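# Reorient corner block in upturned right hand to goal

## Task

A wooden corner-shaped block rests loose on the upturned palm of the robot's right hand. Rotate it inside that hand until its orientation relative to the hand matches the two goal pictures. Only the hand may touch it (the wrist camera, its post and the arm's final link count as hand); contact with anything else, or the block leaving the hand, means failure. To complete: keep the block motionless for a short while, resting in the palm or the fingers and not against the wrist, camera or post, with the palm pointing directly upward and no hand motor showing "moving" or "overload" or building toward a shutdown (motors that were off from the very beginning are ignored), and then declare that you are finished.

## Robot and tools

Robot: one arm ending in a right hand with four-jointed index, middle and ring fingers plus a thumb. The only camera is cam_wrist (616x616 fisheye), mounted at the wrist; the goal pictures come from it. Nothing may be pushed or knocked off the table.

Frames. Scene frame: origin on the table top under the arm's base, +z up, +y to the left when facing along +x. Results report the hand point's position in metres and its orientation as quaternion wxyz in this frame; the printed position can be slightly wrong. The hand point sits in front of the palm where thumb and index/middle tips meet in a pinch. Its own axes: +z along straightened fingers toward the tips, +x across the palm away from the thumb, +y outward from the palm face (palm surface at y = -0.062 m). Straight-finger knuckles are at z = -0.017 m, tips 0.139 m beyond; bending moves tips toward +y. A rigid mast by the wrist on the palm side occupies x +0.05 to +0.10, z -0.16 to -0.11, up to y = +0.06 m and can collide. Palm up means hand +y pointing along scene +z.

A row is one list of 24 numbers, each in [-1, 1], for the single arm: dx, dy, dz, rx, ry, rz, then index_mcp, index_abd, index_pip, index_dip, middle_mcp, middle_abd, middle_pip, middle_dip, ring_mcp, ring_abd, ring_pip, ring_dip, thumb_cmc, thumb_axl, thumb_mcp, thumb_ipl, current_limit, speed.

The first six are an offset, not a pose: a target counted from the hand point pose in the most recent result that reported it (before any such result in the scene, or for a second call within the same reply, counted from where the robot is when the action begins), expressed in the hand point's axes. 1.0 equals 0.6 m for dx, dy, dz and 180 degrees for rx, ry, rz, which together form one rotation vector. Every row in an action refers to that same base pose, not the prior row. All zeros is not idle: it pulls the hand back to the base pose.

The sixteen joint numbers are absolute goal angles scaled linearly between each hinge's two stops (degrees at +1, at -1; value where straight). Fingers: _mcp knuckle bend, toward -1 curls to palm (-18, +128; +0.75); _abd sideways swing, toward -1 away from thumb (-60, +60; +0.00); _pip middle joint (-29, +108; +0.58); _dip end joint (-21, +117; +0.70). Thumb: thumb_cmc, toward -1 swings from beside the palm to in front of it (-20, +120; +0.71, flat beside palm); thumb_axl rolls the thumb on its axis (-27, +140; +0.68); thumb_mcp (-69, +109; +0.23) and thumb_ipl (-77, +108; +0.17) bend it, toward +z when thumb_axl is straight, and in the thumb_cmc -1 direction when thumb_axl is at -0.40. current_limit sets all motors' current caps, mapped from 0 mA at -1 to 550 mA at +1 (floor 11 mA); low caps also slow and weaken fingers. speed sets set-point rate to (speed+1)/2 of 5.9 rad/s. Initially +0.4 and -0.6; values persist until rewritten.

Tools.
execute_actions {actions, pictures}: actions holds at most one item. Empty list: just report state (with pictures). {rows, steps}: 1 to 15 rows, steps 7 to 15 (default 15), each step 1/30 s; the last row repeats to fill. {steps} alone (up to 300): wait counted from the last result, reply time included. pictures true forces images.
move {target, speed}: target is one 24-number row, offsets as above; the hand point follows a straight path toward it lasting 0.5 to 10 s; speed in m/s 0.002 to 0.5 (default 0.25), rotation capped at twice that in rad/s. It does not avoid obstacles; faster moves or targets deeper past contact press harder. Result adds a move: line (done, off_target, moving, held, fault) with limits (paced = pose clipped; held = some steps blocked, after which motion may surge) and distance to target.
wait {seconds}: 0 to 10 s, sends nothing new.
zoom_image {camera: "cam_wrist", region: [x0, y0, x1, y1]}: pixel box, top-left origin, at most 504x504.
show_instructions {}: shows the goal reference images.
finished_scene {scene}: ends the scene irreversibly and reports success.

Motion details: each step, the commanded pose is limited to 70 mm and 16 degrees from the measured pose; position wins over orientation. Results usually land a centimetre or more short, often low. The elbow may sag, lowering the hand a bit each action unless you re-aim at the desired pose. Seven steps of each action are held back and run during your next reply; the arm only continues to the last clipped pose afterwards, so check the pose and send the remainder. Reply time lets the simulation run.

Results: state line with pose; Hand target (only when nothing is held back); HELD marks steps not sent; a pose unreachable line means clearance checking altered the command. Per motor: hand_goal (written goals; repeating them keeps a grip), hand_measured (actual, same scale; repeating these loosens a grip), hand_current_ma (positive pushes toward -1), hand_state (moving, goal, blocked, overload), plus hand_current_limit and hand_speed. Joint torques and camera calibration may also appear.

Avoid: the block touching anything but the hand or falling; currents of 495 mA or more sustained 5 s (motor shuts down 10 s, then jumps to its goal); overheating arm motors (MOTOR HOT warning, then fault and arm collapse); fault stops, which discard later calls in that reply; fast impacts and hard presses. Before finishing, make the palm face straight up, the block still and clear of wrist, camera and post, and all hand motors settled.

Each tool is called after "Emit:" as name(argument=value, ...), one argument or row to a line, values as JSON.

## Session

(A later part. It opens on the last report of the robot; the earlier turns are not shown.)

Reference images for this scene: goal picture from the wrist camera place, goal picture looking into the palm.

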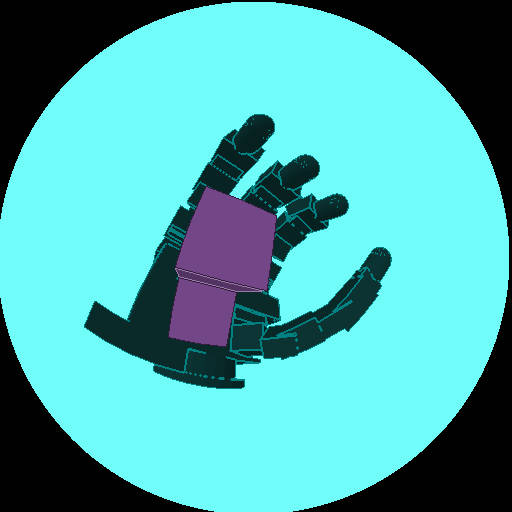

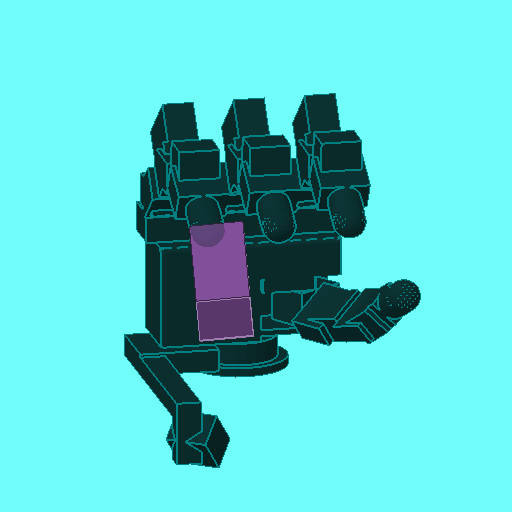

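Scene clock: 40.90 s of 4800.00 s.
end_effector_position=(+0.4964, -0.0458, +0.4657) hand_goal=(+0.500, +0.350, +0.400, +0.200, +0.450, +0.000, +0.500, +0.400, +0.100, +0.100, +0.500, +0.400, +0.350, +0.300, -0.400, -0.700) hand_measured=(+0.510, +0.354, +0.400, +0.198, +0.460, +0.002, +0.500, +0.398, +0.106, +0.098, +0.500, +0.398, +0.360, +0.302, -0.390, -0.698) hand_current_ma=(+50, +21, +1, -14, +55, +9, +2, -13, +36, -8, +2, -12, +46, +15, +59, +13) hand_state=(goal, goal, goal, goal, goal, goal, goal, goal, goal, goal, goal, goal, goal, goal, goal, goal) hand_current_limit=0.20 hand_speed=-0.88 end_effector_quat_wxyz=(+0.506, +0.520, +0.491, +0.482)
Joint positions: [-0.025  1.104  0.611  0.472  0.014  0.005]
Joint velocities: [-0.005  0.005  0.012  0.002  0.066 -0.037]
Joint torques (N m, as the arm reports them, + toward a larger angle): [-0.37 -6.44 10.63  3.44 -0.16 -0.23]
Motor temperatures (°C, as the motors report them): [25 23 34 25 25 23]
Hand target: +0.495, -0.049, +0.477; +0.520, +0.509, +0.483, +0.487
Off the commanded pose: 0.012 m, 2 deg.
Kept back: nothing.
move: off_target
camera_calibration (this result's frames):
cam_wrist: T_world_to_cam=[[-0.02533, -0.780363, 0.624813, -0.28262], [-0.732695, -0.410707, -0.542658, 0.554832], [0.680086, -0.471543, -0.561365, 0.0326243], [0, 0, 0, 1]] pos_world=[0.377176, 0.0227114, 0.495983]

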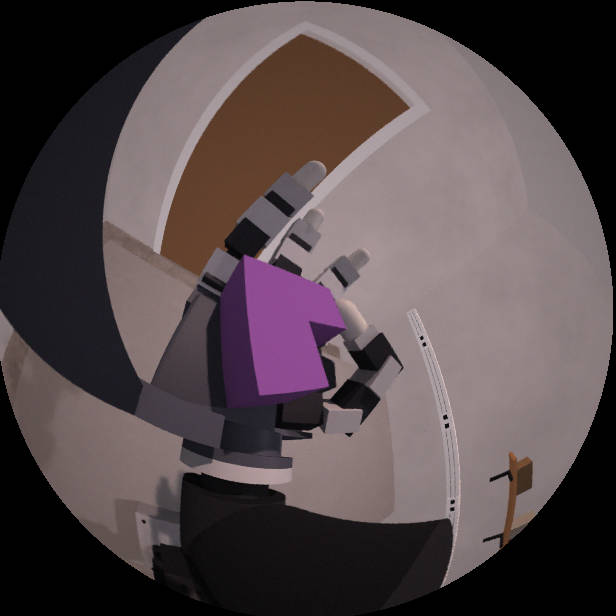

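Emit:
move(
  target=[0.0,0.03,0.0,0.05,0.0,0, 0.72,0.2,0.2,0.1, 0.72,0,0.2,0.1, 0.5,-0.6,-0.85,-0.4, 0.5,0.3,-0.1,-0.9,0.4,-0.6],
  speed=0.1,
)

Scene clock: 43.17 s of 4800.00 s.
end_effector_position=(+0.4900, -0.0454, +0.4356) hand_goal=(+0.720, +0.200, +0.200, +0.100, +0.720, +0.000, +0.200, +0.100, +0.500, -0.600, -0.850, -0.400, +0.500, +0.300, -0.100, -0.900) hand_measured=(+0.730, +0.204, +0.208, +0.104, +0.730, +0.002, +0.210, +0.104, +0.508, -0.596, -0.848, -0.398, +0.506, +0.302, -0.102, -0.898) hand_current_ma=(+55, +14, +43, +19, +58, +9, +49, +19, +44, +15, +11, +11, +27, +15, -15, +10) hand_state=(goal, goal, goal, goal, goal, goal, goal, goal, goal, goal, goal, goal, goal, goal, goal, goal) hand_current_limit=0.40 hand_speed=-0.60 end_effector_quat_wxyz=(+0.445, +0.574, +0.543, +0.422)
Joint positions: [-0.025  1.002  0.628  0.123  0.014  0.004]
Joint velocities: [-0.005 -0.005 -0.012 -0.012  0.051 -0.022]
Joint torques (N m, as the arm reports them, + toward a larger angle): [ 0.44 -6.76 16.08  1.63  0.04 -0.09]
Motor temperatures (°C, as the motors report them): [25 23 34 25 25 23]
Hand target: +0.493, -0.045, +0.484; +0.465, +0.558, +0.526, +0.442
Off the commanded pose: 0.049 m, 4 deg.
Kept back: nothing.
move: off_target
camera_calibration (this result's frames):
cam_wrist: T_world_to_cam=[[0.116443, -0.785461, 0.607859, -0.326026], [-0.836959, -0.407112, -0.365731, 0.508085], [0.534734, -0.466166, -0.704804, 0.154219], [0, 0, 0, 1]] pos_world=[0.380744, 0.0226583, 0.492695]

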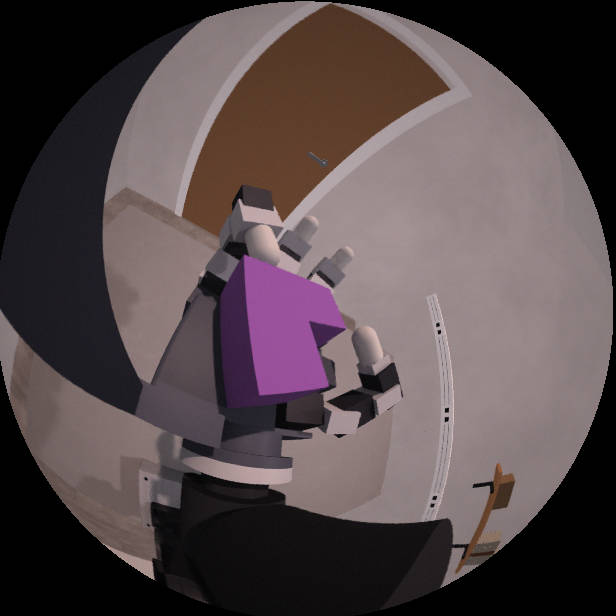

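Emit:
move(
  target=[0.0,0.07,0.0,0.03,0.0,0, 0.6,0.3,0.1,0.1, 0.72,0,0.2,0.1, 0.2,-0.6,-0.85,-0.35, 0.3,0.3,0.1,-0.3,0.4,-0.7],
  speed=0.04,
)

Scene clock: 44.87 s of 4800.00 s.
end_effector_position=(+0.4940, -0.0456, +0.4265) hand_goal=(+0.600, +0.300, +0.100, +0.100, +0.720, +0.000, +0.200, +0.100, +0.200, -0.600, -0.850, -0.350, +0.300, +0.300, +0.100, -0.300) hand_measured=(+0.626, +0.296, +0.108, +0.104, +0.734, +0.002, +0.210, +0.104, +0.216, -0.598, -0.848, -0.352, +0.320, +0.302, +0.096, -0.304) hand_current_ma=(+137, -16, +40, +18, +74, +8, +47, +19, +93, +12, +8, -12, +98, +15, -22, -23) hand_state=(blocked, goal, goal, goal, goal, goal, goal, goal, goal, goal, goal, goal, goal, goal, goal, goal) hand_current_limit=0.40 hand_speed=-0.70 end_effector_quat_wxyz=(+0.396, +0.608, +0.577, +0.374)
Joint positions: [-0.025  0.978  0.709 -0.149  0.014  0.004]
Joint velocities: [ 0.034 -0.005 -0.012 -0.002 -0.051 -0.066]
Joint torques (N m, as the arm reports them, + toward a larger angle): [ 0.49 -6.77 16.31  1.8   0.06 -0.11]
Motor temperatures (°C, as the motors report them): [25 23 35 25 25 23]
Hand target: +0.497, -0.045, +0.476; +0.418, +0.594, +0.562, +0.396
Off the commanded pose: 0.050 m, 4 deg.
Kept back: nothing.
move: off_target
camera_calibration (this result's frames):
cam_wrist: T_world_to_cam=[[0.215471, -0.789345, 0.574897, -0.356084], [-0.886289, -0.405237, -0.224218, 0.472178], [0.409955, -0.461213, -0.786905, 0.242379], [0, 0, 0, 1]] pos_world=[0.395848, 0.0220593, 0.501312]

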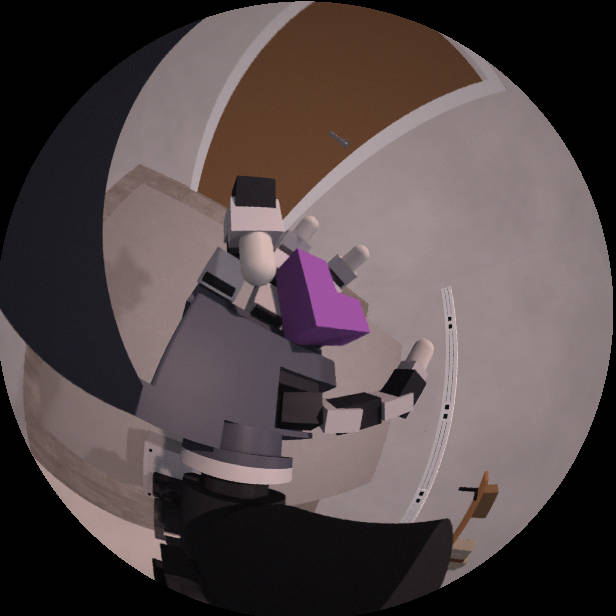

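Swung around; level and roll slightly toward +x for safety.

Emit:
move(
  target=[0.0,0.07,0.0,-0.14,0.0,-0.05, 0.62,0.3,0.1,0.1, 0.72,0,0.2,0.1, 0.2,-0.6,-0.85,-0.35, 0.3,0.3,0.1,-0.3,0.4,-0.7],
  speed=0.12,
)

Emit:
zoom_image(
  camera="cam_wrist",
  region=[200, 190, 440, 430],
)

Scene clock: 47.40 s of 4800.00 s.
end_effector_position=(+0.5133, -0.0433, +0.4552) hand_goal=(+0.620, +0.300, +0.100, +0.100, +0.720, +0.000, +0.200, +0.100, +0.200, -0.600, -0.850, -0.350, +0.300, +0.300, +0.100, -0.300) hand_measured=(+0.634, +0.296, +0.108, +0.104, +0.734, +0.002, +0.210, +0.104, +0.212, -0.598, -0.848, -0.352, +0.320, +0.302, +0.098, -0.304) hand_current_ma=(+73, -16, +37, +17, +74, +8, +47, +18, +74, +12, +6, -12, +98, +15, -11, -21) hand_state=(goal, goal, goal, goal, goal, goal, goal, goal, goal, goal, goal, goal, goal, goal, goal, goal) hand_current_limit=0.40 hand_speed=-0.70 end_effector_quat_wxyz=(+0.531, +0.472, +0.535, +0.458)
Joint positions: [-0.074  1.183  0.624  0.541 -0.078 -0.138]
Joint velocities: [-0.024  0.005  0.017  0.022 -0.022 -0.066]
Joint torques (N m, as the arm reports them, + toward a larger angle): [-0.35 -7.2   9.76  3.58 -0.18 -0.23]
Motor temperatures (°C, as the motors report them): [25 23 34 25 25 23]
Hand target: +0.511, -0.046, +0.464; +0.546, +0.460, +0.528, +0.459
Off the commanded pose: 0.010 m, 2 deg.
Kept back: nothing.
move: done
camera_calibration (this result's frames):
cam_wrist: T_world_to_cam=[[0.00824977, -0.685145, 0.72836, -0.333946], [-0.711342, -0.515946, -0.477276, 0.51723], [0.702797, -0.514176, -0.491629, -0.0288138], [0, 0, 0, 1]] pos_world=[0.390933, 0.0232462, 0.475929]

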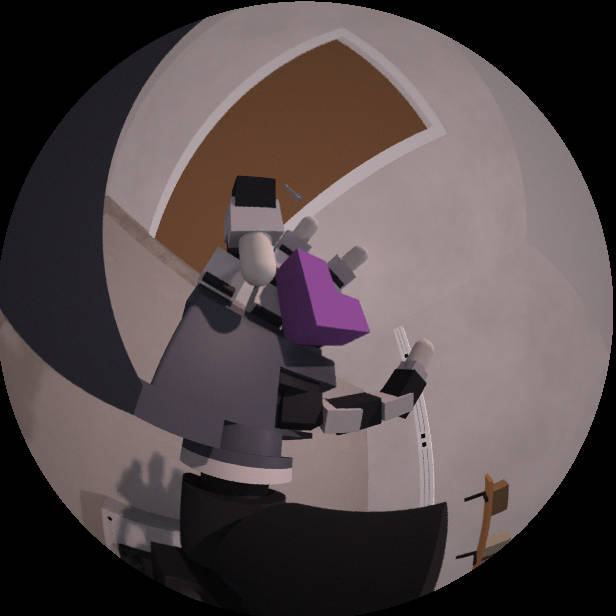

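Region (200, 190, 440, 430) of cam_wrist's 616x616 image, scaled by 2.100, with more detail than that image has.

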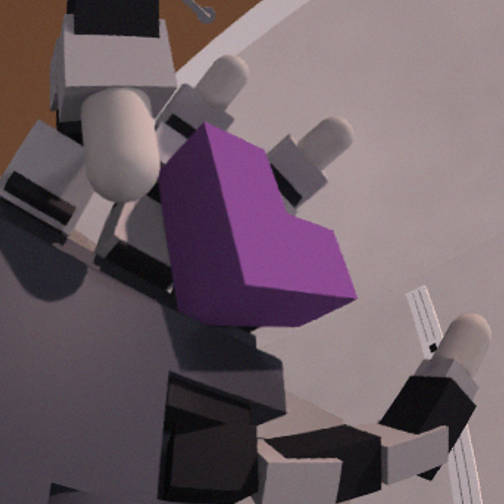

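Emit:
move(
  target=[0.0,0.02,0.0,-0.01,0.0,-0.08, 0.68,0.3,0.2,0.1, 0.72,0,0.3,0.1, -0.05,-0.1,-0.8,-0.4, 0.3,0.3,0.1,-0.3,0.4,-0.6],
  speed=0.05,
)

Scene clock: 50.43 s of 4800.00 s.
end_effector_position=(+0.5111, -0.0381, +0.4558) hand_goal=(+0.680, +0.300, +0.200, +0.100, +0.720, +0.000, +0.300, +0.100, -0.050, -0.100, -0.800, -0.400, +0.300, +0.300, +0.100, -0.300) hand_measured=(+0.692, +0.296, +0.200, +0.104, +0.734, +0.002, +0.300, +0.104, -0.042, -0.104, -0.808, -0.398, +0.318, +0.302, +0.098, -0.304) hand_current_ma=(+66, -15, +0, +16, +74, +5, +2, +18, +47, -18, -36, +11, +90, +15, -10, -21) hand_state=(goal, goal, goal, goal, goal, goal, goal, goal, goal, goal, goal, goal, goal, goal, goal, goal) hand_current_limit=0.40 hand_speed=-0.60 end_effector_quat_wxyz=(+0.578, +0.401, +0.589, +0.397)
Joint positions: [-0.127  1.183  0.624  0.543 -0.145 -0.374]
Joint velocities: [ 0.005  0.005  0.002  0.007 -0.051 -0.037]
Joint torques (N m, as the arm reports them, + toward a larger angle): [-0.34 -6.99 11.11  2.73 -0.18 -0.17]
Motor temperatures (°C, as the motors report them): [25 23 34 25 25 23]
Hand target: +0.513, -0.042, +0.467; +0.591, +0.392, +0.583, +0.396
Off the commanded pose: 0.012 m, 2 deg.
Kept back: nothing.
move: off_target
camera_calibration (this result's frames):
cam_wrist: T_world_to_cam=[[0.0182604, -0.496337, 0.867938, -0.392287], [-0.70067, -0.625617, -0.343022, 0.447851], [0.713252, -0.601874, -0.359192, -0.0934042], [0, 0, 0, 1]] pos_world=[0.38758, 0.0292592, 0.460554]

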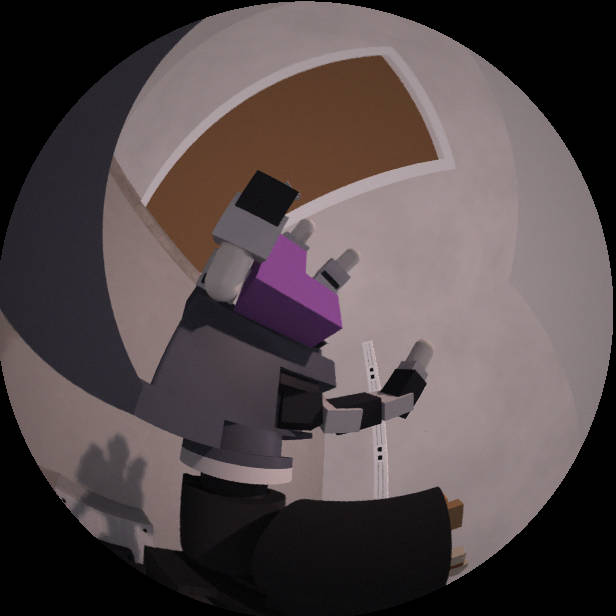

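Aligned. Level, then hinge up with middle + index.

Emit:
move(
  target=[0.0,0.03,0.0,-0.012,0.0,0.122, 0.68,0.0,0.45,0.3, 0.72,0,0.45,0.3, -0.05,-0.2,-0.8,-0.4, 0.0,0.3,0.1,0,0.4,-0.6],
  speed=0.12,
)

Emit:
move(
  target=[0.0,0.02,0.0,-0.012,0.0,0.0, -0.45,0.0,0.45,0.4, -0.45,0,0.45,0.4, -0.05,-0.2,-0.8,-0.4, 0.0,0.3,0.1,0,0.5,-0.82],
  speed=0.1,
)

Scene clock: 52.83 s of 4800.00 s.
end_effector_position=(+0.5145, -0.0343, +0.4533) hand_goal=(+0.680, +0.000, +0.450, +0.300, +0.720, +0.000, +0.450, +0.300, -0.050, -0.200, -0.800, -0.400, +0.000, +0.300, +0.100, +0.000) hand_measured=(+0.692, +0.002, +0.450, +0.298, +0.734, +0.000, +0.450, +0.298, -0.044, -0.196, -0.808, -0.398, +0.010, +0.302, +0.098, -0.002) hand_current_ma=(+66, +6, +2, -13, +74, +4, +2, -13, +41, +16, -36, +11, +56, +15, -10, -17) hand_state=(goal, goal, goal, goal, goal, goal, goal, goal, goal, goal, goal, goal, goal, goal, goal, goal) hand_current_limit=0.40 hand_speed=-0.60 end_effector_quat_wxyz=(+0.494, +0.503, +0.505, +0.498)
Joint positions: [-0.021  1.183  0.624  0.543 -0.04   0.   ]
Joint velocities: [-0.005 -0.005 -0.007  0.002 -0.066  0.007]
Joint torques (N m, as the arm reports them, + toward a larger angle): [ 1.01 -8.77 10.91  2.19  0.1  -0.04]
Motor temperatures (°C, as the motors report them): [25 23 34 25 25 23]
Hand target: +0.511, -0.031, +0.472; +0.499, +0.495, +0.494, +0.511
Off the commanded pose: 0.020 m, 2 deg.
Kept back: nothing.
move: off_target
camera_calibration (this result's frames):
cam_wrist: T_world_to_cam=[[0.0167316, -0.778259, 0.62772, -0.288327], [-0.703931, -0.45502, -0.545379, 0.550954], [0.710072, -0.432746, -0.555454, 0.00197987], [0, 0, 0, 1]] pos_world=[0.391252, 0.027159, 0.482567]

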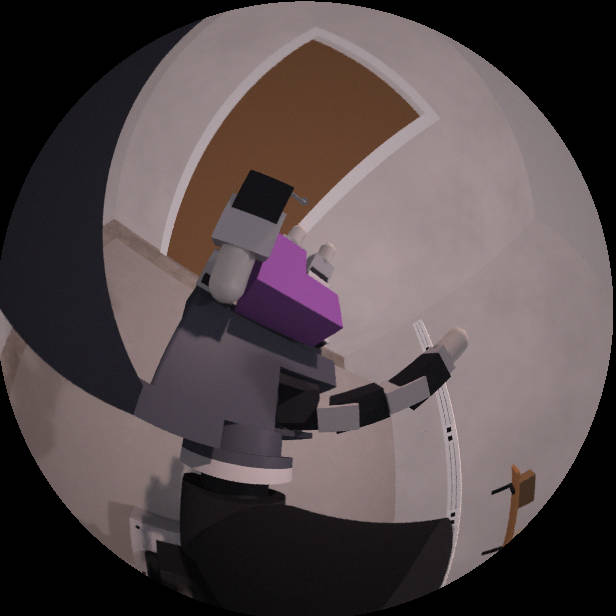

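Scene clock: 55.90 s of 4800.00 s.
end_effector_position=(+0.5145, -0.0343, +0.4533) hand_goal=(-0.450, +0.000, +0.450, +0.400, -0.450, +0.000, +0.450, +0.400, -0.050, -0.200, -0.800, -0.400, +0.000, +0.300, +0.100, +0.000) hand_measured=(-0.444, +0.002, +0.450, +0.398, -0.436, +0.000, +0.450, +0.398, -0.044, -0.198, -0.806, -0.398, +0.010, +0.302, +0.098, -0.002) hand_current_ma=(+33, +6, +3, -13, +71, +4, +3, -13, +41, +13, -31, +11, +56, +15, -10, -17) hand_state=(goal, goal, goal, goal, goal, goal, goal, goal, goal, goal, goal, goal, goal, goal, goal, goal) hand_current_limit=0.50 hand_speed=-0.82 end_effector_quat_wxyz=(+0.494, +0.503, +0.505, +0.498)
Joint positions: [-0.021  1.183  0.624  0.543 -0.04   0.   ]
Joint velocities: [-0.015  0.005  0.007 -0.017 -0.007 -0.007]
Joint torques (N m, as the arm reports them, + toward a larger angle): [ 0.46 -6.99 10.42  3.15 -0.03 -0.1 ]
Motor temperatures (°C, as the motors report them): [25 23 34 25 25 23]
Hand target: +0.514, -0.034, +0.465; +0.504, +0.494, +0.496, +0.507
Off the commanded pose: 0.012 m, 2 deg.
Kept back: nothing.
move: off_target
camera_calibration (this result's frames):
cam_wrist: T_world_to_cam=[[0.0167316, -0.778259, 0.62772, -0.288327], [-0.703931, -0.45502, -0.545379, 0.550954], [0.710072, -0.432746, -0.555454, 0.00197987], [0, 0, 0, 1]] pos_world=[0.391252, 0.027159, 0.482567]

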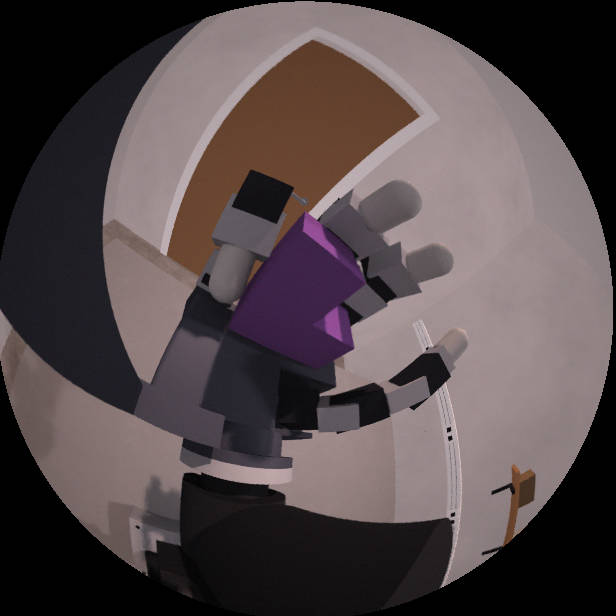

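Emit:
move(
  target=[0.0,0.02,0.0,-0.012,0.0,0.0, -0.95,0.1,0.5,0.5, -0.5,0,0.45,0.4, -0.05,-0.2,-0.8,-0.4, 0.6,0.3,0.1,0,0.5,-0.82],
  speed=0.1,
)

Scene clock: 57.80 s of 4800.00 s.
end_effector_position=(+0.5145, -0.0343, +0.4533) hand_goal=(-0.950, +0.100, +0.500, +0.500, -0.500, +0.000, +0.450, +0.400, -0.050, -0.200, -0.800, -0.400, +0.600, +0.300, +0.100, +0.000) hand_measured=(-0.950, +0.098, +0.496, +0.496, -0.496, +0.000, +0.450, +0.398, -0.044, -0.198, -0.806, -0.398, +0.610, +0.302, +0.100, -0.002) hand_current_ma=(-5, -10, -16, -19, +26, +4, +3, -13, +41, +13, -31, +11, +52, +15, +3, -10) hand_state=(goal, goal, goal, goal, goal, goal, goal, goal, goal, goal, goal, goal, goal, goal, goal, goal) hand_current_limit=0.50 hand_speed=-0.82 end_effector_quat_wxyz=(+0.494, +0.503, +0.505, +0.498)
Joint positions: [-0.021  1.183  0.624  0.543 -0.04   0.   ]
Joint velocities: [-0.005  0.005  0.002  0.007 -0.007 -0.007]
Joint torques (N m, as the arm reports them, + toward a larger angle): [ 0.44 -6.95 10.38  3.11 -0.03 -0.13]
Motor temperatures (°C, as the motors report them): [25 23 33 25 25 23]
Hand target: +0.514, -0.034, +0.465; +0.504, +0.494, +0.496, +0.507
Off the commanded pose: 0.012 m, 2 deg.
Kept back: nothing.
move: off_target
camera_calibration (this result's frames):
cam_wrist: T_world_to_cam=[[0.0167316, -0.778259, 0.62772, -0.288327], [-0.703931, -0.45502, -0.545379, 0.550954], [0.710072, -0.432746, -0.555454, 0.00197987], [0, 0, 0, 1]] pos_world=[0.391252, 0.027159, 0.482567]

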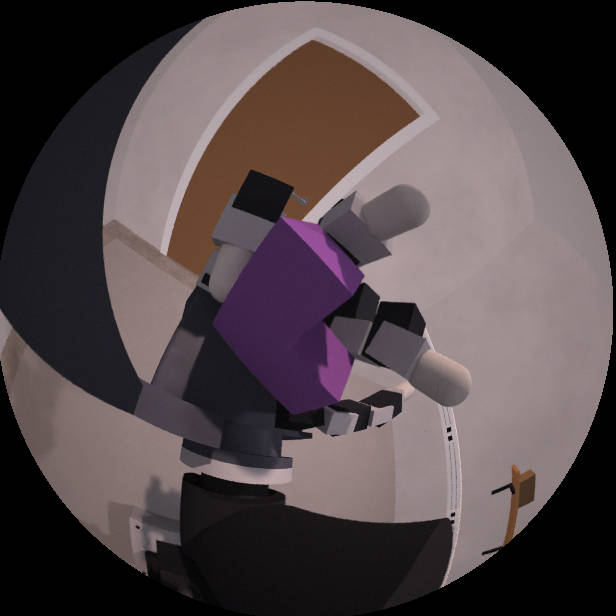

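Emit:
move(
  target=[0.0,0.02,0.0,-0.012,0.0,0.0, 0.3,0.3,0.5,0.5, 0.4,0,0.3,0.2, -0.05,-0.2,-0.8,-0.4, 0.6,0.3,0.1,0,0.5,-0.5],
)

Emit:
move(
  target=[0.0,0.02,0.0,-0.012,0.0,0.0, 0.3,0.3,-0.9,-0.5, 0.4,0,0.3,0.2, -0.05,-0.2,-0.8,-0.4, 0.6,0.3,0.1,0,0.5,-0.4],
)

Emit:
move(
  target=[0.0,0.02,0.0,-0.012,0.0,0.0, -0.15,0.6,-0.77,-0.1, 0.4,0,0.3,0.2, -0.05,-0.2,-0.8,-0.4, 0.6,0.3,0.1,0,0.5,-0.82],
)

Scene clock: 59.90 s of 4800.00 s.
end_effector_position=(+0.5145, -0.0343, +0.4533) hand_goal=(+0.300, +0.300, +0.500, +0.500, +0.400, +0.000, +0.300, +0.200, -0.050, -0.200, -0.800, -0.400, +0.600, +0.300, +0.100, +0.000) hand_measured=(+0.308, +0.298, +0.500, +0.498, +0.410, +0.000, +0.302, +0.202, -0.044, -0.198, -0.806, -0.398, +0.610, +0.302, +0.100, -0.002) hand_current_ma=(+48, -7, +2, -13, +52, +4, +15, +14, +41, +13, -31, +11, +52, +15, +3, -10) hand_state=(goal, goal, goal, goal, goal, goal, goal, goal, goal, goal, goal, goal, goal, goal, goal, goal) hand_current_limit=0.50 hand_speed=-0.50 end_effector_quat_wxyz=(+0.494, +0.503, +0.505, +0.498)
Joint positions: [-0.021  1.183  0.624  0.543 -0.04   0.   ]
Joint velocities: [-0.015 -0.005 -0.007 -0.022  0.022 -0.11 ]
Joint torques (N m, as the arm reports them, + toward a larger angle): [ 0.43 -7.19 10.57  3.25 -0.03 -0.13]
Motor temperatures (°C, as the motors report them): [25 23 33 26 25 23]
Hand target: +0.514, -0.034, +0.465; +0.504, +0.494, +0.496, +0.507
Off the commanded pose: 0.012 m, 2 deg.
Kept back: nothing.
move: off_target
camera_calibration (this result's frames):
cam_wrist: T_world_to_cam=[[0.0167316, -0.778259, 0.62772, -0.288327], [-0.703931, -0.45502, -0.545379, 0.550954], [0.710072, -0.432746, -0.555454, 0.00197987], [0, 0, 0, 1]] pos_world=[0.391252, 0.027159, 0.482567]

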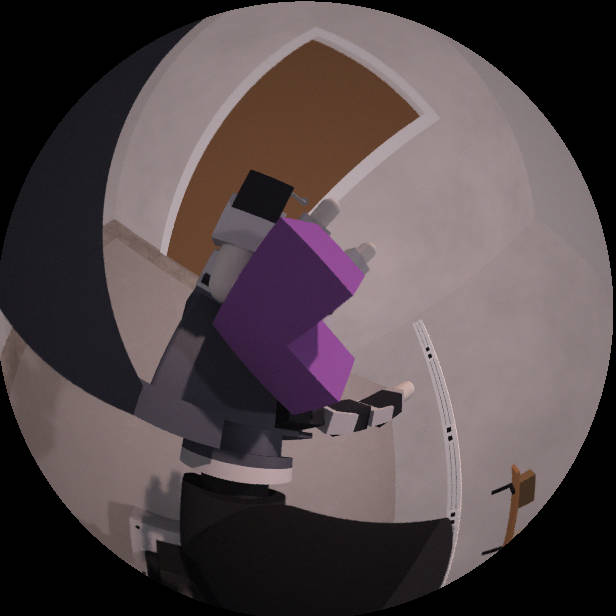

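Scene clock: 61.47 s of 4800.00 s.
end_effector_position=(+0.5145, -0.0343, +0.4533) hand_goal=(+0.300, +0.300, -0.900, -0.500, +0.400, +0.000, +0.300, +0.200, -0.050, -0.200, -0.800, -0.400, +0.600, +0.300, +0.100, +0.000) hand_measured=(+0.310, +0.298, -0.900, -0.498, +0.410, +0.000, +0.302, +0.202, -0.044, -0.198, -0.806, -0.398, +0.610, +0.302, +0.100, -0.002) hand_current_ma=(+50, -7, +4, +12, +52, +4, +15, +14, +41, +13, -31, +11, +52, +15, +3, -10) hand_state=(goal, goal, goal, goal, goal, goal, goal, goal, goal, goal, goal, goal, goal, goal, goal, goal) hand_current_limit=0.50 hand_speed=-0.40 end_effector_quat_wxyz=(+0.494, +0.503, +0.505, +0.498)
Joint positions: [-0.021  1.183  0.624  0.543 -0.04   0.   ]
Joint velocities: [-0.015  0.005  0.012 -0.022 -0.066 -0.022]
Joint torques (N m, as the arm reports them, + toward a larger angle): [ 0.44 -7.08 10.5   3.23 -0.03 -0.13]
Motor temperatures (°C, as the motors report them): [25 23 33 26 25 23]
Hand target: +0.514, -0.034, +0.465; +0.504, +0.494, +0.496, +0.507
Off the commanded pose: 0.012 m, 2 deg.
Kept back: nothing.
move: off_target
camera_calibration (this result's frames):
cam_wrist: T_world_to_cam=[[0.0167316, -0.778259, 0.62772, -0.288327], [-0.703931, -0.45502, -0.545379, 0.550954], [0.710072, -0.432746, -0.555454, 0.00197987], [0, 0, 0, 1]] pos_world=[0.391252, 0.027159, 0.482567]

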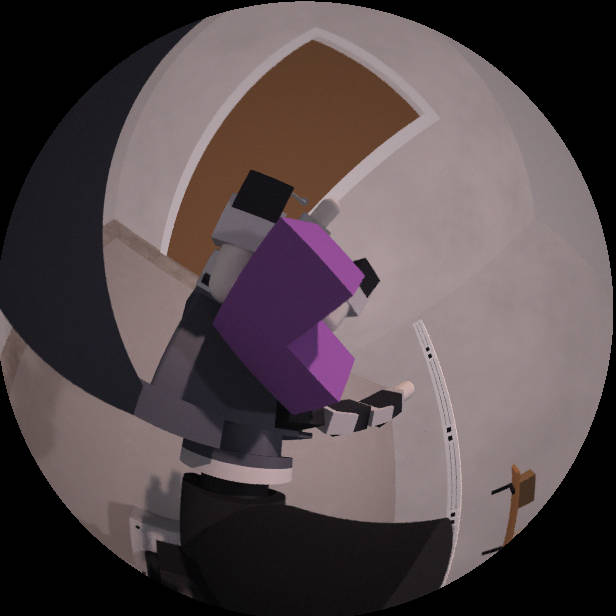

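Scene clock: 62.80 s of 4800.00 s.
end_effector_position=(+0.5145, -0.0343, +0.4533) hand_goal=(-0.150, +0.600, -0.770, -0.100, +0.400, +0.000, +0.300, +0.200, -0.050, -0.200, -0.800, -0.400, +0.600, +0.300, +0.100, +0.000) hand_measured=(-0.138, +0.598, -0.774, -0.104, +0.410, +0.000, +0.302, +0.202, -0.044, -0.198, -0.806, -0.398, +0.610, +0.302, +0.100, -0.002) hand_current_ma=(+64, -10, -24, -19, +52, +4, +15, +14, +41, +13, -31, +11, +52, +15, +3, -10) hand_state=(goal, goal, goal, goal, goal, goal, goal, goal, goal, goal, goal, goal, goal, goal, goal, goal) hand_current_limit=0.50 hand_speed=-0.82 end_effector_quat_wxyz=(+0.494, +0.503, +0.505, +0.498)
Joint positions: [-0.021  1.183  0.624  0.543 -0.04   0.   ]
Joint velocities: [ 0.005  0.005  0.017 -0.007 -0.037  0.007]
Joint torques (N m, as the arm reports them, + toward a larger angle): [ 0.43 -7.08 10.49  3.21 -0.03 -0.13]
Motor temperatures (°C, as the motors report them): [25 23 33 26 25 23]
Hand target: +0.514, -0.034, +0.465; +0.504, +0.494, +0.496, +0.507
Off the commanded pose: 0.012 m, 2 deg.
Kept back: nothing.
move: off_target
camera_calibration (this result's frames):
cam_wrist: T_world_to_cam=[[0.0167316, -0.778259, 0.62772, -0.288327], [-0.703931, -0.45502, -0.545379, 0.550954], [0.710072, -0.432746, -0.555454, 0.00197987], [0, 0, 0, 1]] pos_world=[0.391252, 0.027159, 0.482567]

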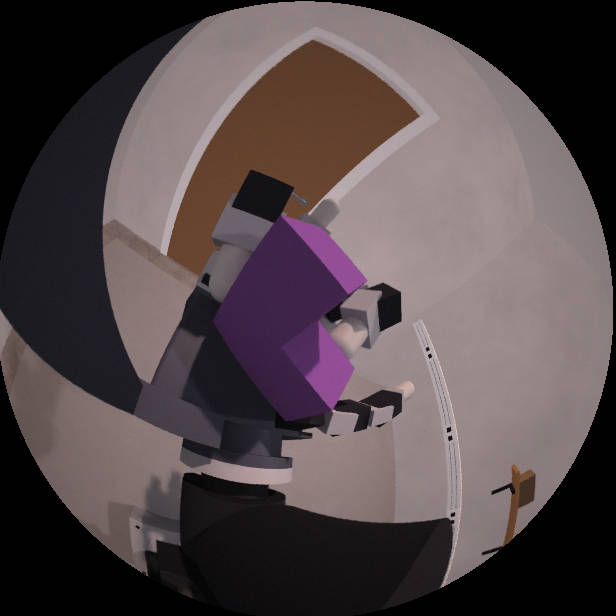

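Emit:
move(
  target=[0.0,0.02,0.0,-0.012,0.0,0.0, -0.25,0.8,-0.8,0.0, 0.6,0,0.3,0.2, 0.5,-0.2,0.2,0.2, -0.5,0.266,0.2,0.1,0.5,-0.8],
)

Scene clock: 65.60 s of 4800.00 s.
end_effector_position=(+0.5145, -0.0343, +0.4533) hand_goal=(-0.250, +0.800, -0.800, +0.000, +0.600, +0.000, +0.300, +0.200, +0.500, -0.200, +0.200, +0.200, -0.500, +0.266, +0.200, +0.100) hand_measured=(-0.246, +0.798, -0.800, -0.004, +0.610, +0.000, +0.302, +0.202, +0.508, -0.198, +0.200, +0.198, -0.494, +0.268, +0.200, +0.098) hand_current_ma=(+20, -10, +3, -21, +56, +4, +15, +14, +47, +13, -2, -13, +32, +15, +5, -10) hand_state=(goal, goal, goal, goal, goal, goal, goal, goal, goal, goal, goal, goal, goal, goal, goal, goal) hand_current_limit=0.50 hand_speed=-0.80 end_effector_quat_wxyz=(+0.494, +0.503, +0.505, +0.498)
Joint positions: [-0.021  1.183  0.624  0.543 -0.04   0.   ]
Joint velocities: [-0.015  0.005 -0.002  0.007  0.081  0.037]
Joint torques (N m, as the arm reports them, + toward a larger angle): [ 0.46 -7.17 10.52  3.23 -0.03 -0.06]
Motor temperatures (°C, as the motors report them): [25 23 33 26 25 23]
Hand target: +0.514, -0.034, +0.465; +0.504, +0.494, +0.496, +0.507
Off the commanded pose: 0.012 m, 2 deg.
Kept back: nothing.
move: off_target
camera_calibration (this result's frames):
cam_wrist: T_world_to_cam=[[0.0167316, -0.778259, 0.62772, -0.288327], [-0.703931, -0.45502, -0.545379, 0.550954], [0.710072, -0.432746, -0.555454, 0.00197987], [0, 0, 0, 1]] pos_world=[0.391252, 0.027159, 0.482567]

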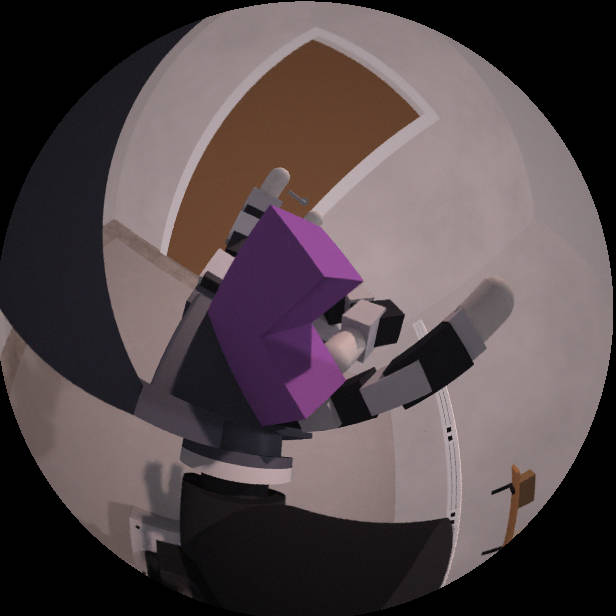

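Emit:
move(
  target=[0.0,0.02,0.0,-0.012,0.0,0.0, -0.25,0.8,-0.75,0.0, 0.6,0,0.3,0.2, 0.5,-0.2,0.2,0.2, -0.85,0.266,0.45,0.3,0.5,-0.82],
)

Scene clock: 66.93 s of 4800.00 s.
end_effector_position=(+0.5145, -0.0343, +0.4533) hand_goal=(-0.250, +0.800, -0.750, +0.000, +0.600, +0.000, +0.300, +0.200, +0.500, -0.200, +0.200, +0.200, -0.850, +0.266, +0.450, +0.300) hand_measured=(-0.238, +0.804, -0.760, -0.006, +0.610, +0.000, +0.302, +0.202, +0.508, -0.198, +0.200, +0.198, -0.840, +0.268, +0.448, +0.298) hand_current_ma=(+65, +18, -50, -32, +56, +4, +15, +14, +47, +13, -2, -13, +52, +13, -9, -11) hand_state=(goal, goal, goal, goal, goal, goal, goal, goal, goal, goal, goal, goal, goal, goal, goal, goal) hand_current_limit=0.50 hand_speed=-0.82 end_effector_quat_wxyz=(+0.494, +0.503, +0.505, +0.498)
Joint positions: [-0.021  1.183  0.624  0.543 -0.04   0.   ]
Joint velocities: [ 0.024 -0.005 -0.017 -0.007 -0.037 -0.007]
Joint torques (N m, as the arm reports them, + toward a larger angle): [ 0.46 -7.11 10.51  3.22 -0.04 -0.05]
Motor temperatures (°C, as the motors report them): [25 23 33 26 25 23]
Hand target: +0.514, -0.034, +0.465; +0.504, +0.494, +0.496, +0.507
Off the commanded pose: 0.012 m, 2 deg.
Kept back: nothing.
move: off_target
camera_calibration (this result's frames):
cam_wrist: T_world_to_cam=[[0.0167316, -0.778259, 0.62772, -0.288327], [-0.703931, -0.45502, -0.545379, 0.550954], [0.710072, -0.432746, -0.555454, 0.00197987], [0, 0, 0, 1]] pos_world=[0.391252, 0.027159, 0.482567]

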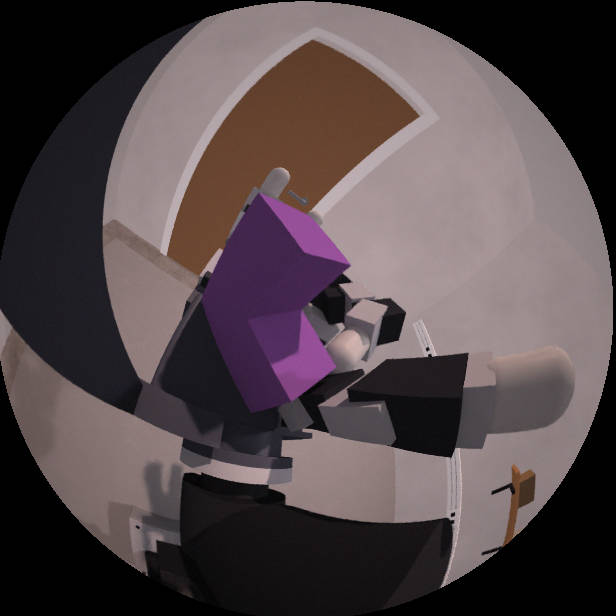

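Emit:
move(
  target=[0.0,0.04,0.0,0.06,0.0,0.08, -0.25,0.8,-0.78,0.0, 0.45,0,0.2,0.1, 0.4,0,0.2,0.1, -0.85,0.266,0.45,0.3,0.5,-0.7],
  speed=0.05,
)

Scene clock: 70.77 s of 4800.00 s.
end_effector_position=(+0.5078, -0.0378, +0.4275) hand_goal=(-0.250, +0.800, -0.780, +0.000, +0.450, +0.000, +0.200, +0.100, +0.400, +0.000, +0.200, +0.100, -0.850, +0.266, +0.450, +0.300) hand_measured=(-0.234, +0.804, -0.772, -0.002, +0.476, +0.000, +0.208, +0.104, +0.420, -0.002, +0.200, +0.102, -0.848, +0.268, +0.448, +0.298) hand_current_ma=(+82, +18, +40, -13, +144, +4, +39, +16, +124, -10, -1, +14, +13, +13, -9, -11) hand_state=(goal, goal, goal, goal, blocked, goal, goal, goal, blocked, goal, goal, goal, goal, goal, goal, goal) hand_current_limit=0.50 hand_speed=-0.70 end_effector_quat_wxyz=(+0.365, +0.624, +0.498, +0.479)
Joint positions: [ 0.019  1.049  0.676  0.095 -0.017  0.242]
Joint velocities: [-0.015  0.005 -0.002  0.007  0.037 -0.051]
Joint torques (N m, as the arm reports them, + toward a larger angle): [ 1.19 -7.37 15.87  1.59  0.1  -0.07]
Motor temperatures (°C, as the motors report them): [25 23 34 26 25 23]
Hand target: +0.512, -0.034, +0.477; +0.379, +0.607, +0.482, +0.506
Off the commanded pose: 0.050 m, 4 deg.
Kept back: nothing.
move: off_target
camera_calibration (this result's frames):
cam_wrist: T_world_to_cam=[[0.137909, -0.904986, 0.40247, -0.244758], [-0.842061, -0.32107, -0.433413, 0.557954], [0.521454, -0.279133, -0.806332, 0.199753], [0, 0, 0, 1]] pos_world=[0.399423, 0.0133978, 0.5014]

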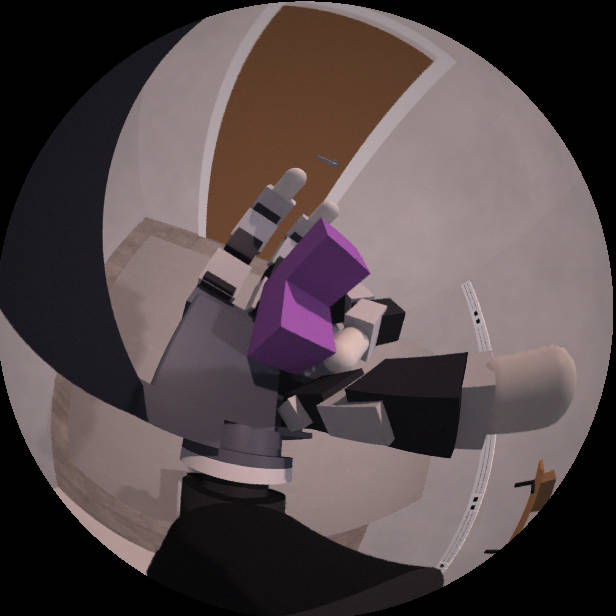

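Slid forward and aligned. Level back.

Emit:
move(
  target=[0.0,0.06,0.0,-0.1,0.01,-0.078, -0.25,0.8,-0.78,0.0, 0.47,0,0.2,0.1, 0.42,0,0.2,0.1, -0.85,0.266,0.45,0.3,0.5,-0.7],
  speed=0.1,
)

Emit:
zoom_image(
  camera="cam_wrist",
  region=[190, 170, 430, 410],
)

Scene clock: 73.33 s of 4800.00 s.
end_effector_position=(+0.5194, -0.0432, +0.4528) hand_goal=(-0.250, +0.800, -0.780, +0.000, +0.470, +0.000, +0.200, +0.100, +0.420, +0.000, +0.200, +0.100, -0.850, +0.266, +0.450, +0.300) hand_measured=(-0.234, +0.804, -0.772, -0.002, +0.482, +0.000, +0.208, +0.104, +0.428, -0.002, +0.200, +0.102, -0.848, +0.268, +0.448, +0.298) hand_current_ma=(+82, +18, +40, -13, +68, +4, +39, +16, +51, -10, +0, +14, +10, +13, -7, -11) hand_state=(goal, goal, goal, goal, goal, goal, goal, goal, goal, goal, goal, goal, goal, goal, goal, goal) hand_current_limit=0.50 hand_speed=-0.70 end_effector_quat_wxyz=(+0.491, +0.497, +0.501, +0.510)
Joint positions: [-0.051  1.213  0.632  0.584 -0.088  0.015]
Joint velocities: [-0.015 -0.005  0.002  0.007 -0.066 -0.037]
Joint torques (N m, as the arm reports them, + toward a larger angle): [-0.3  -7.34  9.62  3.36 -0.17 -0.19]
Motor temperatures (°C, as the motors report them): [25 23 34 26 25 23]
Hand target: +0.517, -0.046, +0.460; +0.505, +0.486, +0.496, +0.513
Off the commanded pose: 0.009 m, 2 deg.
Kept back: nothing.
move: done
camera_calibration (this result's frames):
cam_wrist: T_world_to_cam=[[0.0189426, -0.786801, 0.616916, -0.29162], [-0.68531, -0.459497, -0.564989, 0.549134], [0.728005, -0.412077, -0.547907, -0.0174755], [0, 0, 0, 1]] pos_world=[0.394573, 0.0156773, 0.480585]

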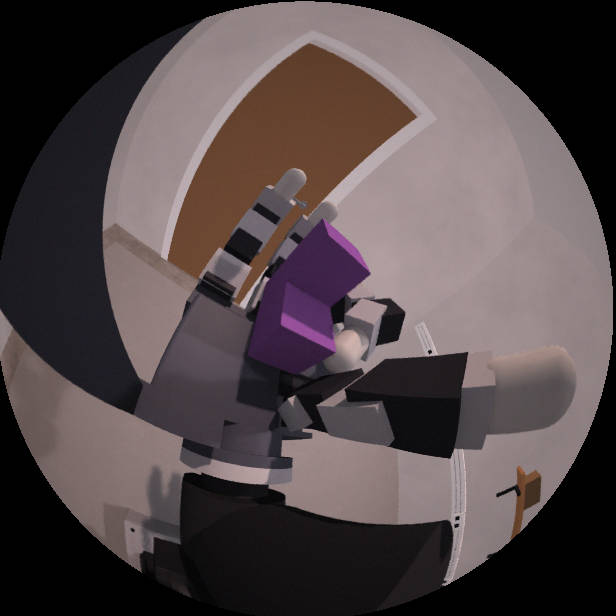

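Region (190, 170, 430, 410) of cam_wrist's 616x616 image, scaled by 2.100, with more detail than that image has.

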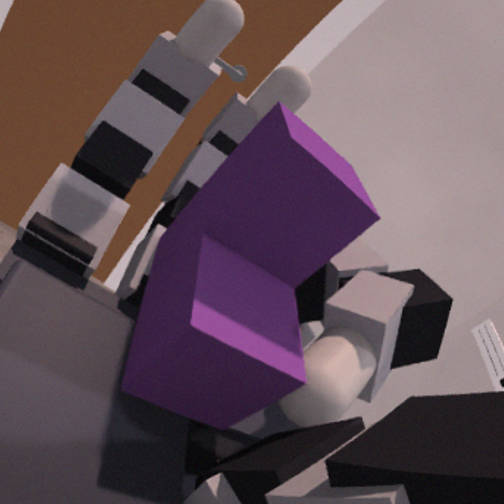

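Emit:
move(
  target=[0.0,0.012,0.0,-0.01,0,0, -0.25,0.8,-0.7,0.0, 0.47,0,0.2,0.1, 0.42,0,0.2,0.1, 0.3,-0.6,0.2,0.1,0.5,-0.5],
)

Emit:
move(
  target=[0.0,0.012,0.0,-0.01,0,0, 0.75,0.3,0.45,0.3, 0.6,0,0.3,0.1, 0.42,0,0.2,0.1, 0.3,-0.5,-0.82,-0.72,0.5,-0.5],
)

Scene clock: 75.40 s of 4800.00 s.
end_effector_position=(+0.5199, -0.0430, +0.4519) hand_goal=(-0.250, +0.800, -0.700, +0.000, +0.470, +0.000, +0.200, +0.100, +0.420, +0.000, +0.200, +0.100, +0.300, -0.600, +0.200, +0.100) hand_measured=(-0.246, +0.798, -0.702, -0.004, +0.482, +0.000, +0.208, +0.104, +0.428, -0.002, +0.200, +0.102, +0.310, -0.598, +0.204, +0.102) hand_current_ma=(+25, -8, -12, -21, +68, +4, +39, +16, +51, -10, +0, +14, +48, +14, +24, +12) hand_state=(goal, goal, goal, goal, goal, goal, goal, goal, goal, goal, goal, goal, goal, goal, goal, goal) hand_current_limit=0.50 hand_speed=-0.50 end_effector_quat_wxyz=(+0.491, +0.497, +0.502, +0.509)
Joint positions: [-0.051  1.215  0.632  0.585 -0.088  0.013]
Joint velocities: [-0.015 -0.015  0.012 -0.007 -0.081 -0.007]
Joint torques (N m, as the arm reports them, + toward a larger angle): [ 0.43 -7.35  9.9   3.35 -0.01 -0.11]
Motor temperatures (°C, as the motors report them): [25 23 34 26 25 23]
Hand target: +0.519, -0.043, +0.460; +0.499, +0.490, +0.493, +0.518
Off the commanded pose: 0.008 m, 2 deg.
Kept back: nothing.
move: done
camera_calibration (this result's frames):
cam_wrist: T_world_to_cam=[[0.0198531, -0.785685, 0.618309, -0.292023], [-0.686146, -0.460514, -0.563144, 0.548587], [0.727193, -0.41307, -0.548237, -0.0177631], [0, 0, 0, 1]] pos_world=[0.395125, 0.0158562, 0.479755]

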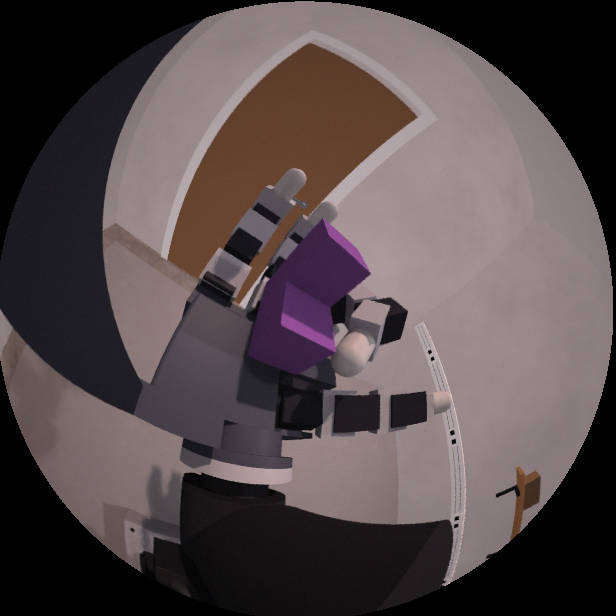

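Scene clock: 76.93 s of 4800.00 s.
end_effector_position=(+0.5205, -0.0431, +0.4508) hand_goal=(+0.750, +0.300, +0.450, +0.300, +0.600, +0.000, +0.300, +0.100, +0.420, +0.000, +0.200, +0.100, +0.300, -0.500, -0.820, -0.720) hand_measured=(+0.760, +0.304, +0.450, +0.298, +0.612, +0.000, +0.300, +0.102, +0.428, -0.002, +0.200, +0.102, +0.302, -0.502, -0.822, -0.720) hand_current_ma=(+55, +16, +2, -13, +61, +4, +1, +15, +51, -10, +0, +14, +13, -17, -12, +3) hand_state=(goal, goal, goal, goal, goal, goal, goal, goal, goal, goal, goal, goal, goal, goal, goal, goal) hand_current_limit=0.50 hand_speed=-0.50 end_effector_quat_wxyz=(+0.491, +0.498, +0.503, +0.509)
Joint positions: [-0.051  1.218  0.632  0.585 -0.088  0.013]
Joint velocities: [-0.015 -0.005 -0.032  0.022  0.022 -0.037]
Joint torques (N m, as the arm reports them, + toward a larger angle): [ 0.48 -7.39  9.94  3.43 -0.01 -0.05]
Motor temperatures (°C, as the motors report them): [25 23 34 26 25 23]
Hand target: +0.520, -0.043, +0.459; +0.499, +0.490, +0.494, +0.517
Off the commanded pose: 0.008 m, 2 deg.
Kept back: nothing.
move: done
camera_calibration (this result's frames):
cam_wrist: T_world_to_cam=[[0.021266, -0.785777, 0.618144, -0.292022], [-0.68743, -0.460431, -0.561644, 0.548317], [0.725939, -0.412987, -0.549958, -0.0173933], [0, 0, 0, 1]] pos_world=[0.395766, 0.0158147, 0.478905]

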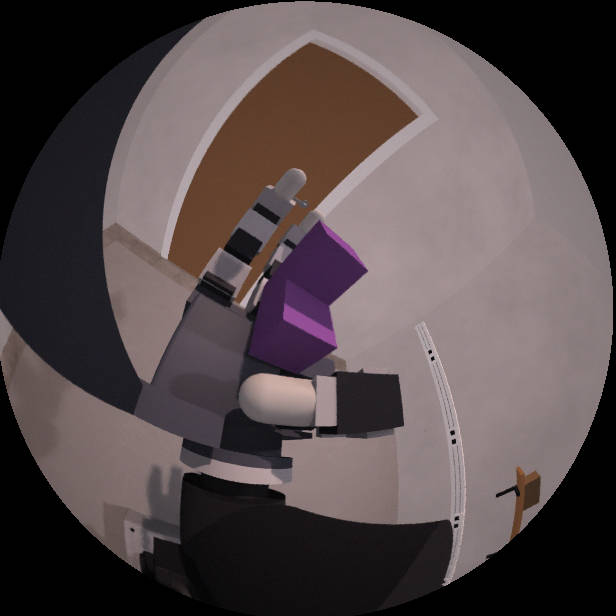

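Emit:
move(
  target=[0.0,0.014,0.0,-0.012,0,0, 0.6,-0.08,0.45,0.2, 0.62,0.06,0.45,0.2, 0.42,0.1,0.3,0.1, 0.4,-0.05,-0.87,-0.74,0.5,-0.85],
)

Scene clock: 78.93 s of 4800.00 s.
end_effector_position=(+0.5211, -0.0431, +0.4500) hand_goal=(+0.600, -0.080, +0.450, +0.200, +0.620, +0.060, +0.450, +0.200, +0.420, +0.100, +0.300, +0.100, +0.400, -0.050, -0.870, -0.740) hand_measured=(+0.628, -0.076, +0.450, +0.204, +0.642, +0.056, +0.450, +0.198, +0.428, +0.096, +0.300, +0.102, +0.402, -0.082, -0.872, -0.740) hand_current_ma=(+152, +16, +3, +20, +123, -14, +2, -13, +51, -14, -3, +14, +7, -193, -10, -2) hand_state=(blocked, goal, goal, goal, blocked, goal, goal, goal, goal, goal, goal, goal, goal, blocked, goal, goal) hand_current_limit=0.50 hand_speed=-0.85 end_effector_quat_wxyz=(+0.491, +0.498, +0.502, +0.509)
Joint positions: [-0.051  1.222  0.632  0.59  -0.088  0.013]
Joint velocities: [-0.015 -0.015  0.002 -0.012 -0.066 -0.037]
Joint torques (N m, as the arm reports them, + toward a larger angle): [ 0.44 -7.38  9.99  3.53 -0.01 -0.05]
Motor temperatures (°C, as the motors report them): [25 23 33 26 25 23]
Hand target: +0.520, -0.043, +0.459; +0.500, +0.489, +0.493, +0.518
Off the commanded pose: 0.009 m, 2 deg.
Kept back: nothing.
move: done
camera_calibration (this result's frames):
cam_wrist: T_world_to_cam=[[0.0205596, -0.785731, 0.618227, -0.291256], [-0.686788, -0.460472, -0.562394, 0.548282], [0.726567, -0.413028, -0.549098, -0.018987], [0, 0, 0, 1]] pos_world=[0.396337, 0.0157778, 0.477987]

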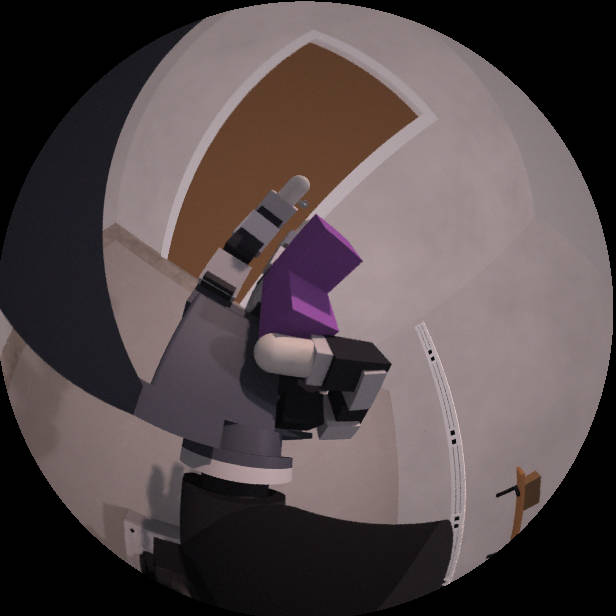

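Now lift with index/middle while easing the thumb.

Emit:
move(
  target=[0.0,0.014,0.0,-0.012,0,0, 0.05,-0.08,0.45,0.3, 0.15,0.06,0.45,0.3, 0.1,0.1,0.4,0.3, 0.4,-0.2,-0.87,-0.74,0.5,-0.85],
)

Emit:
zoom_image(
  camera="cam_wrist",
  region=[200, 170, 440, 410],
)

Scene clock: 81.03 s of 4800.00 s.
end_effector_position=(+0.5219, -0.0432, +0.4489) hand_goal=(+0.050, -0.080, +0.450, +0.300, +0.150, +0.060, +0.450, +0.300, +0.100, +0.100, +0.400, +0.300, +0.400, -0.200, -0.870, -0.740) hand_measured=(+0.070, -0.076, +0.450, +0.298, +0.262, +0.056, +0.450, +0.298, +0.118, +0.096, +0.400, +0.298, +0.404, -0.228, -0.870, -0.740) hand_current_ma=(+111, +14, +3, -14, +406, -14, +3, -13, +108, -13, -2, -13, +25, -179, +1, -3) hand_state=(blocked, goal, goal, goal, moving, goal, goal, goal, goal, goal, goal, goal, goal, blocked, goal, goal) hand_current_limit=0.50 hand_speed=-0.85 end_effector_quat_wxyz=(+0.491, +0.497, +0.502, +0.509)
Joint positions: [-0.051  1.227  0.632  0.596 -0.088  0.013]
Joint velocities: [-0.005  0.005 -0.002  0.007  0.007 -0.022]
Joint torques (N m, as the arm reports them, + toward a larger angle): [ 0.43 -7.39  9.92  3.5  -0.01 -0.05]
Motor temperatures (°C, as the motors report them): [25 23 33 26 25 23]
Hand target: +0.521, -0.043, +0.458; +0.500, +0.488, +0.493, +0.518
Off the commanded pose: 0.009 m, 2 deg.
Kept back: nothing.
move: done
camera_calibration (this result's frames):
cam_wrist: T_world_to_cam=[[0.0200886, -0.7857, 0.618281, -0.290432], [-0.68636, -0.4605, -0.562894, 0.548183], [0.726984, -0.413056, -0.548524, -0.0206167], [0, 0, 0, 1]] pos_world=[0.397073, 0.0157302, 0.476828]

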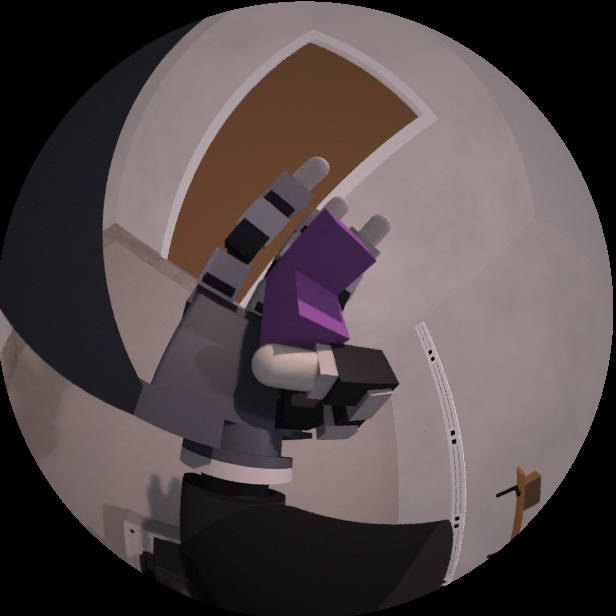

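Region (200, 170, 440, 410) of cam_wrist's 616x616 image, scaled by 2.100, with more detail than that image has.

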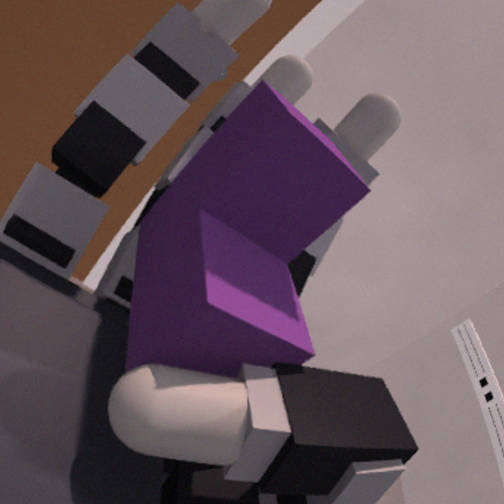

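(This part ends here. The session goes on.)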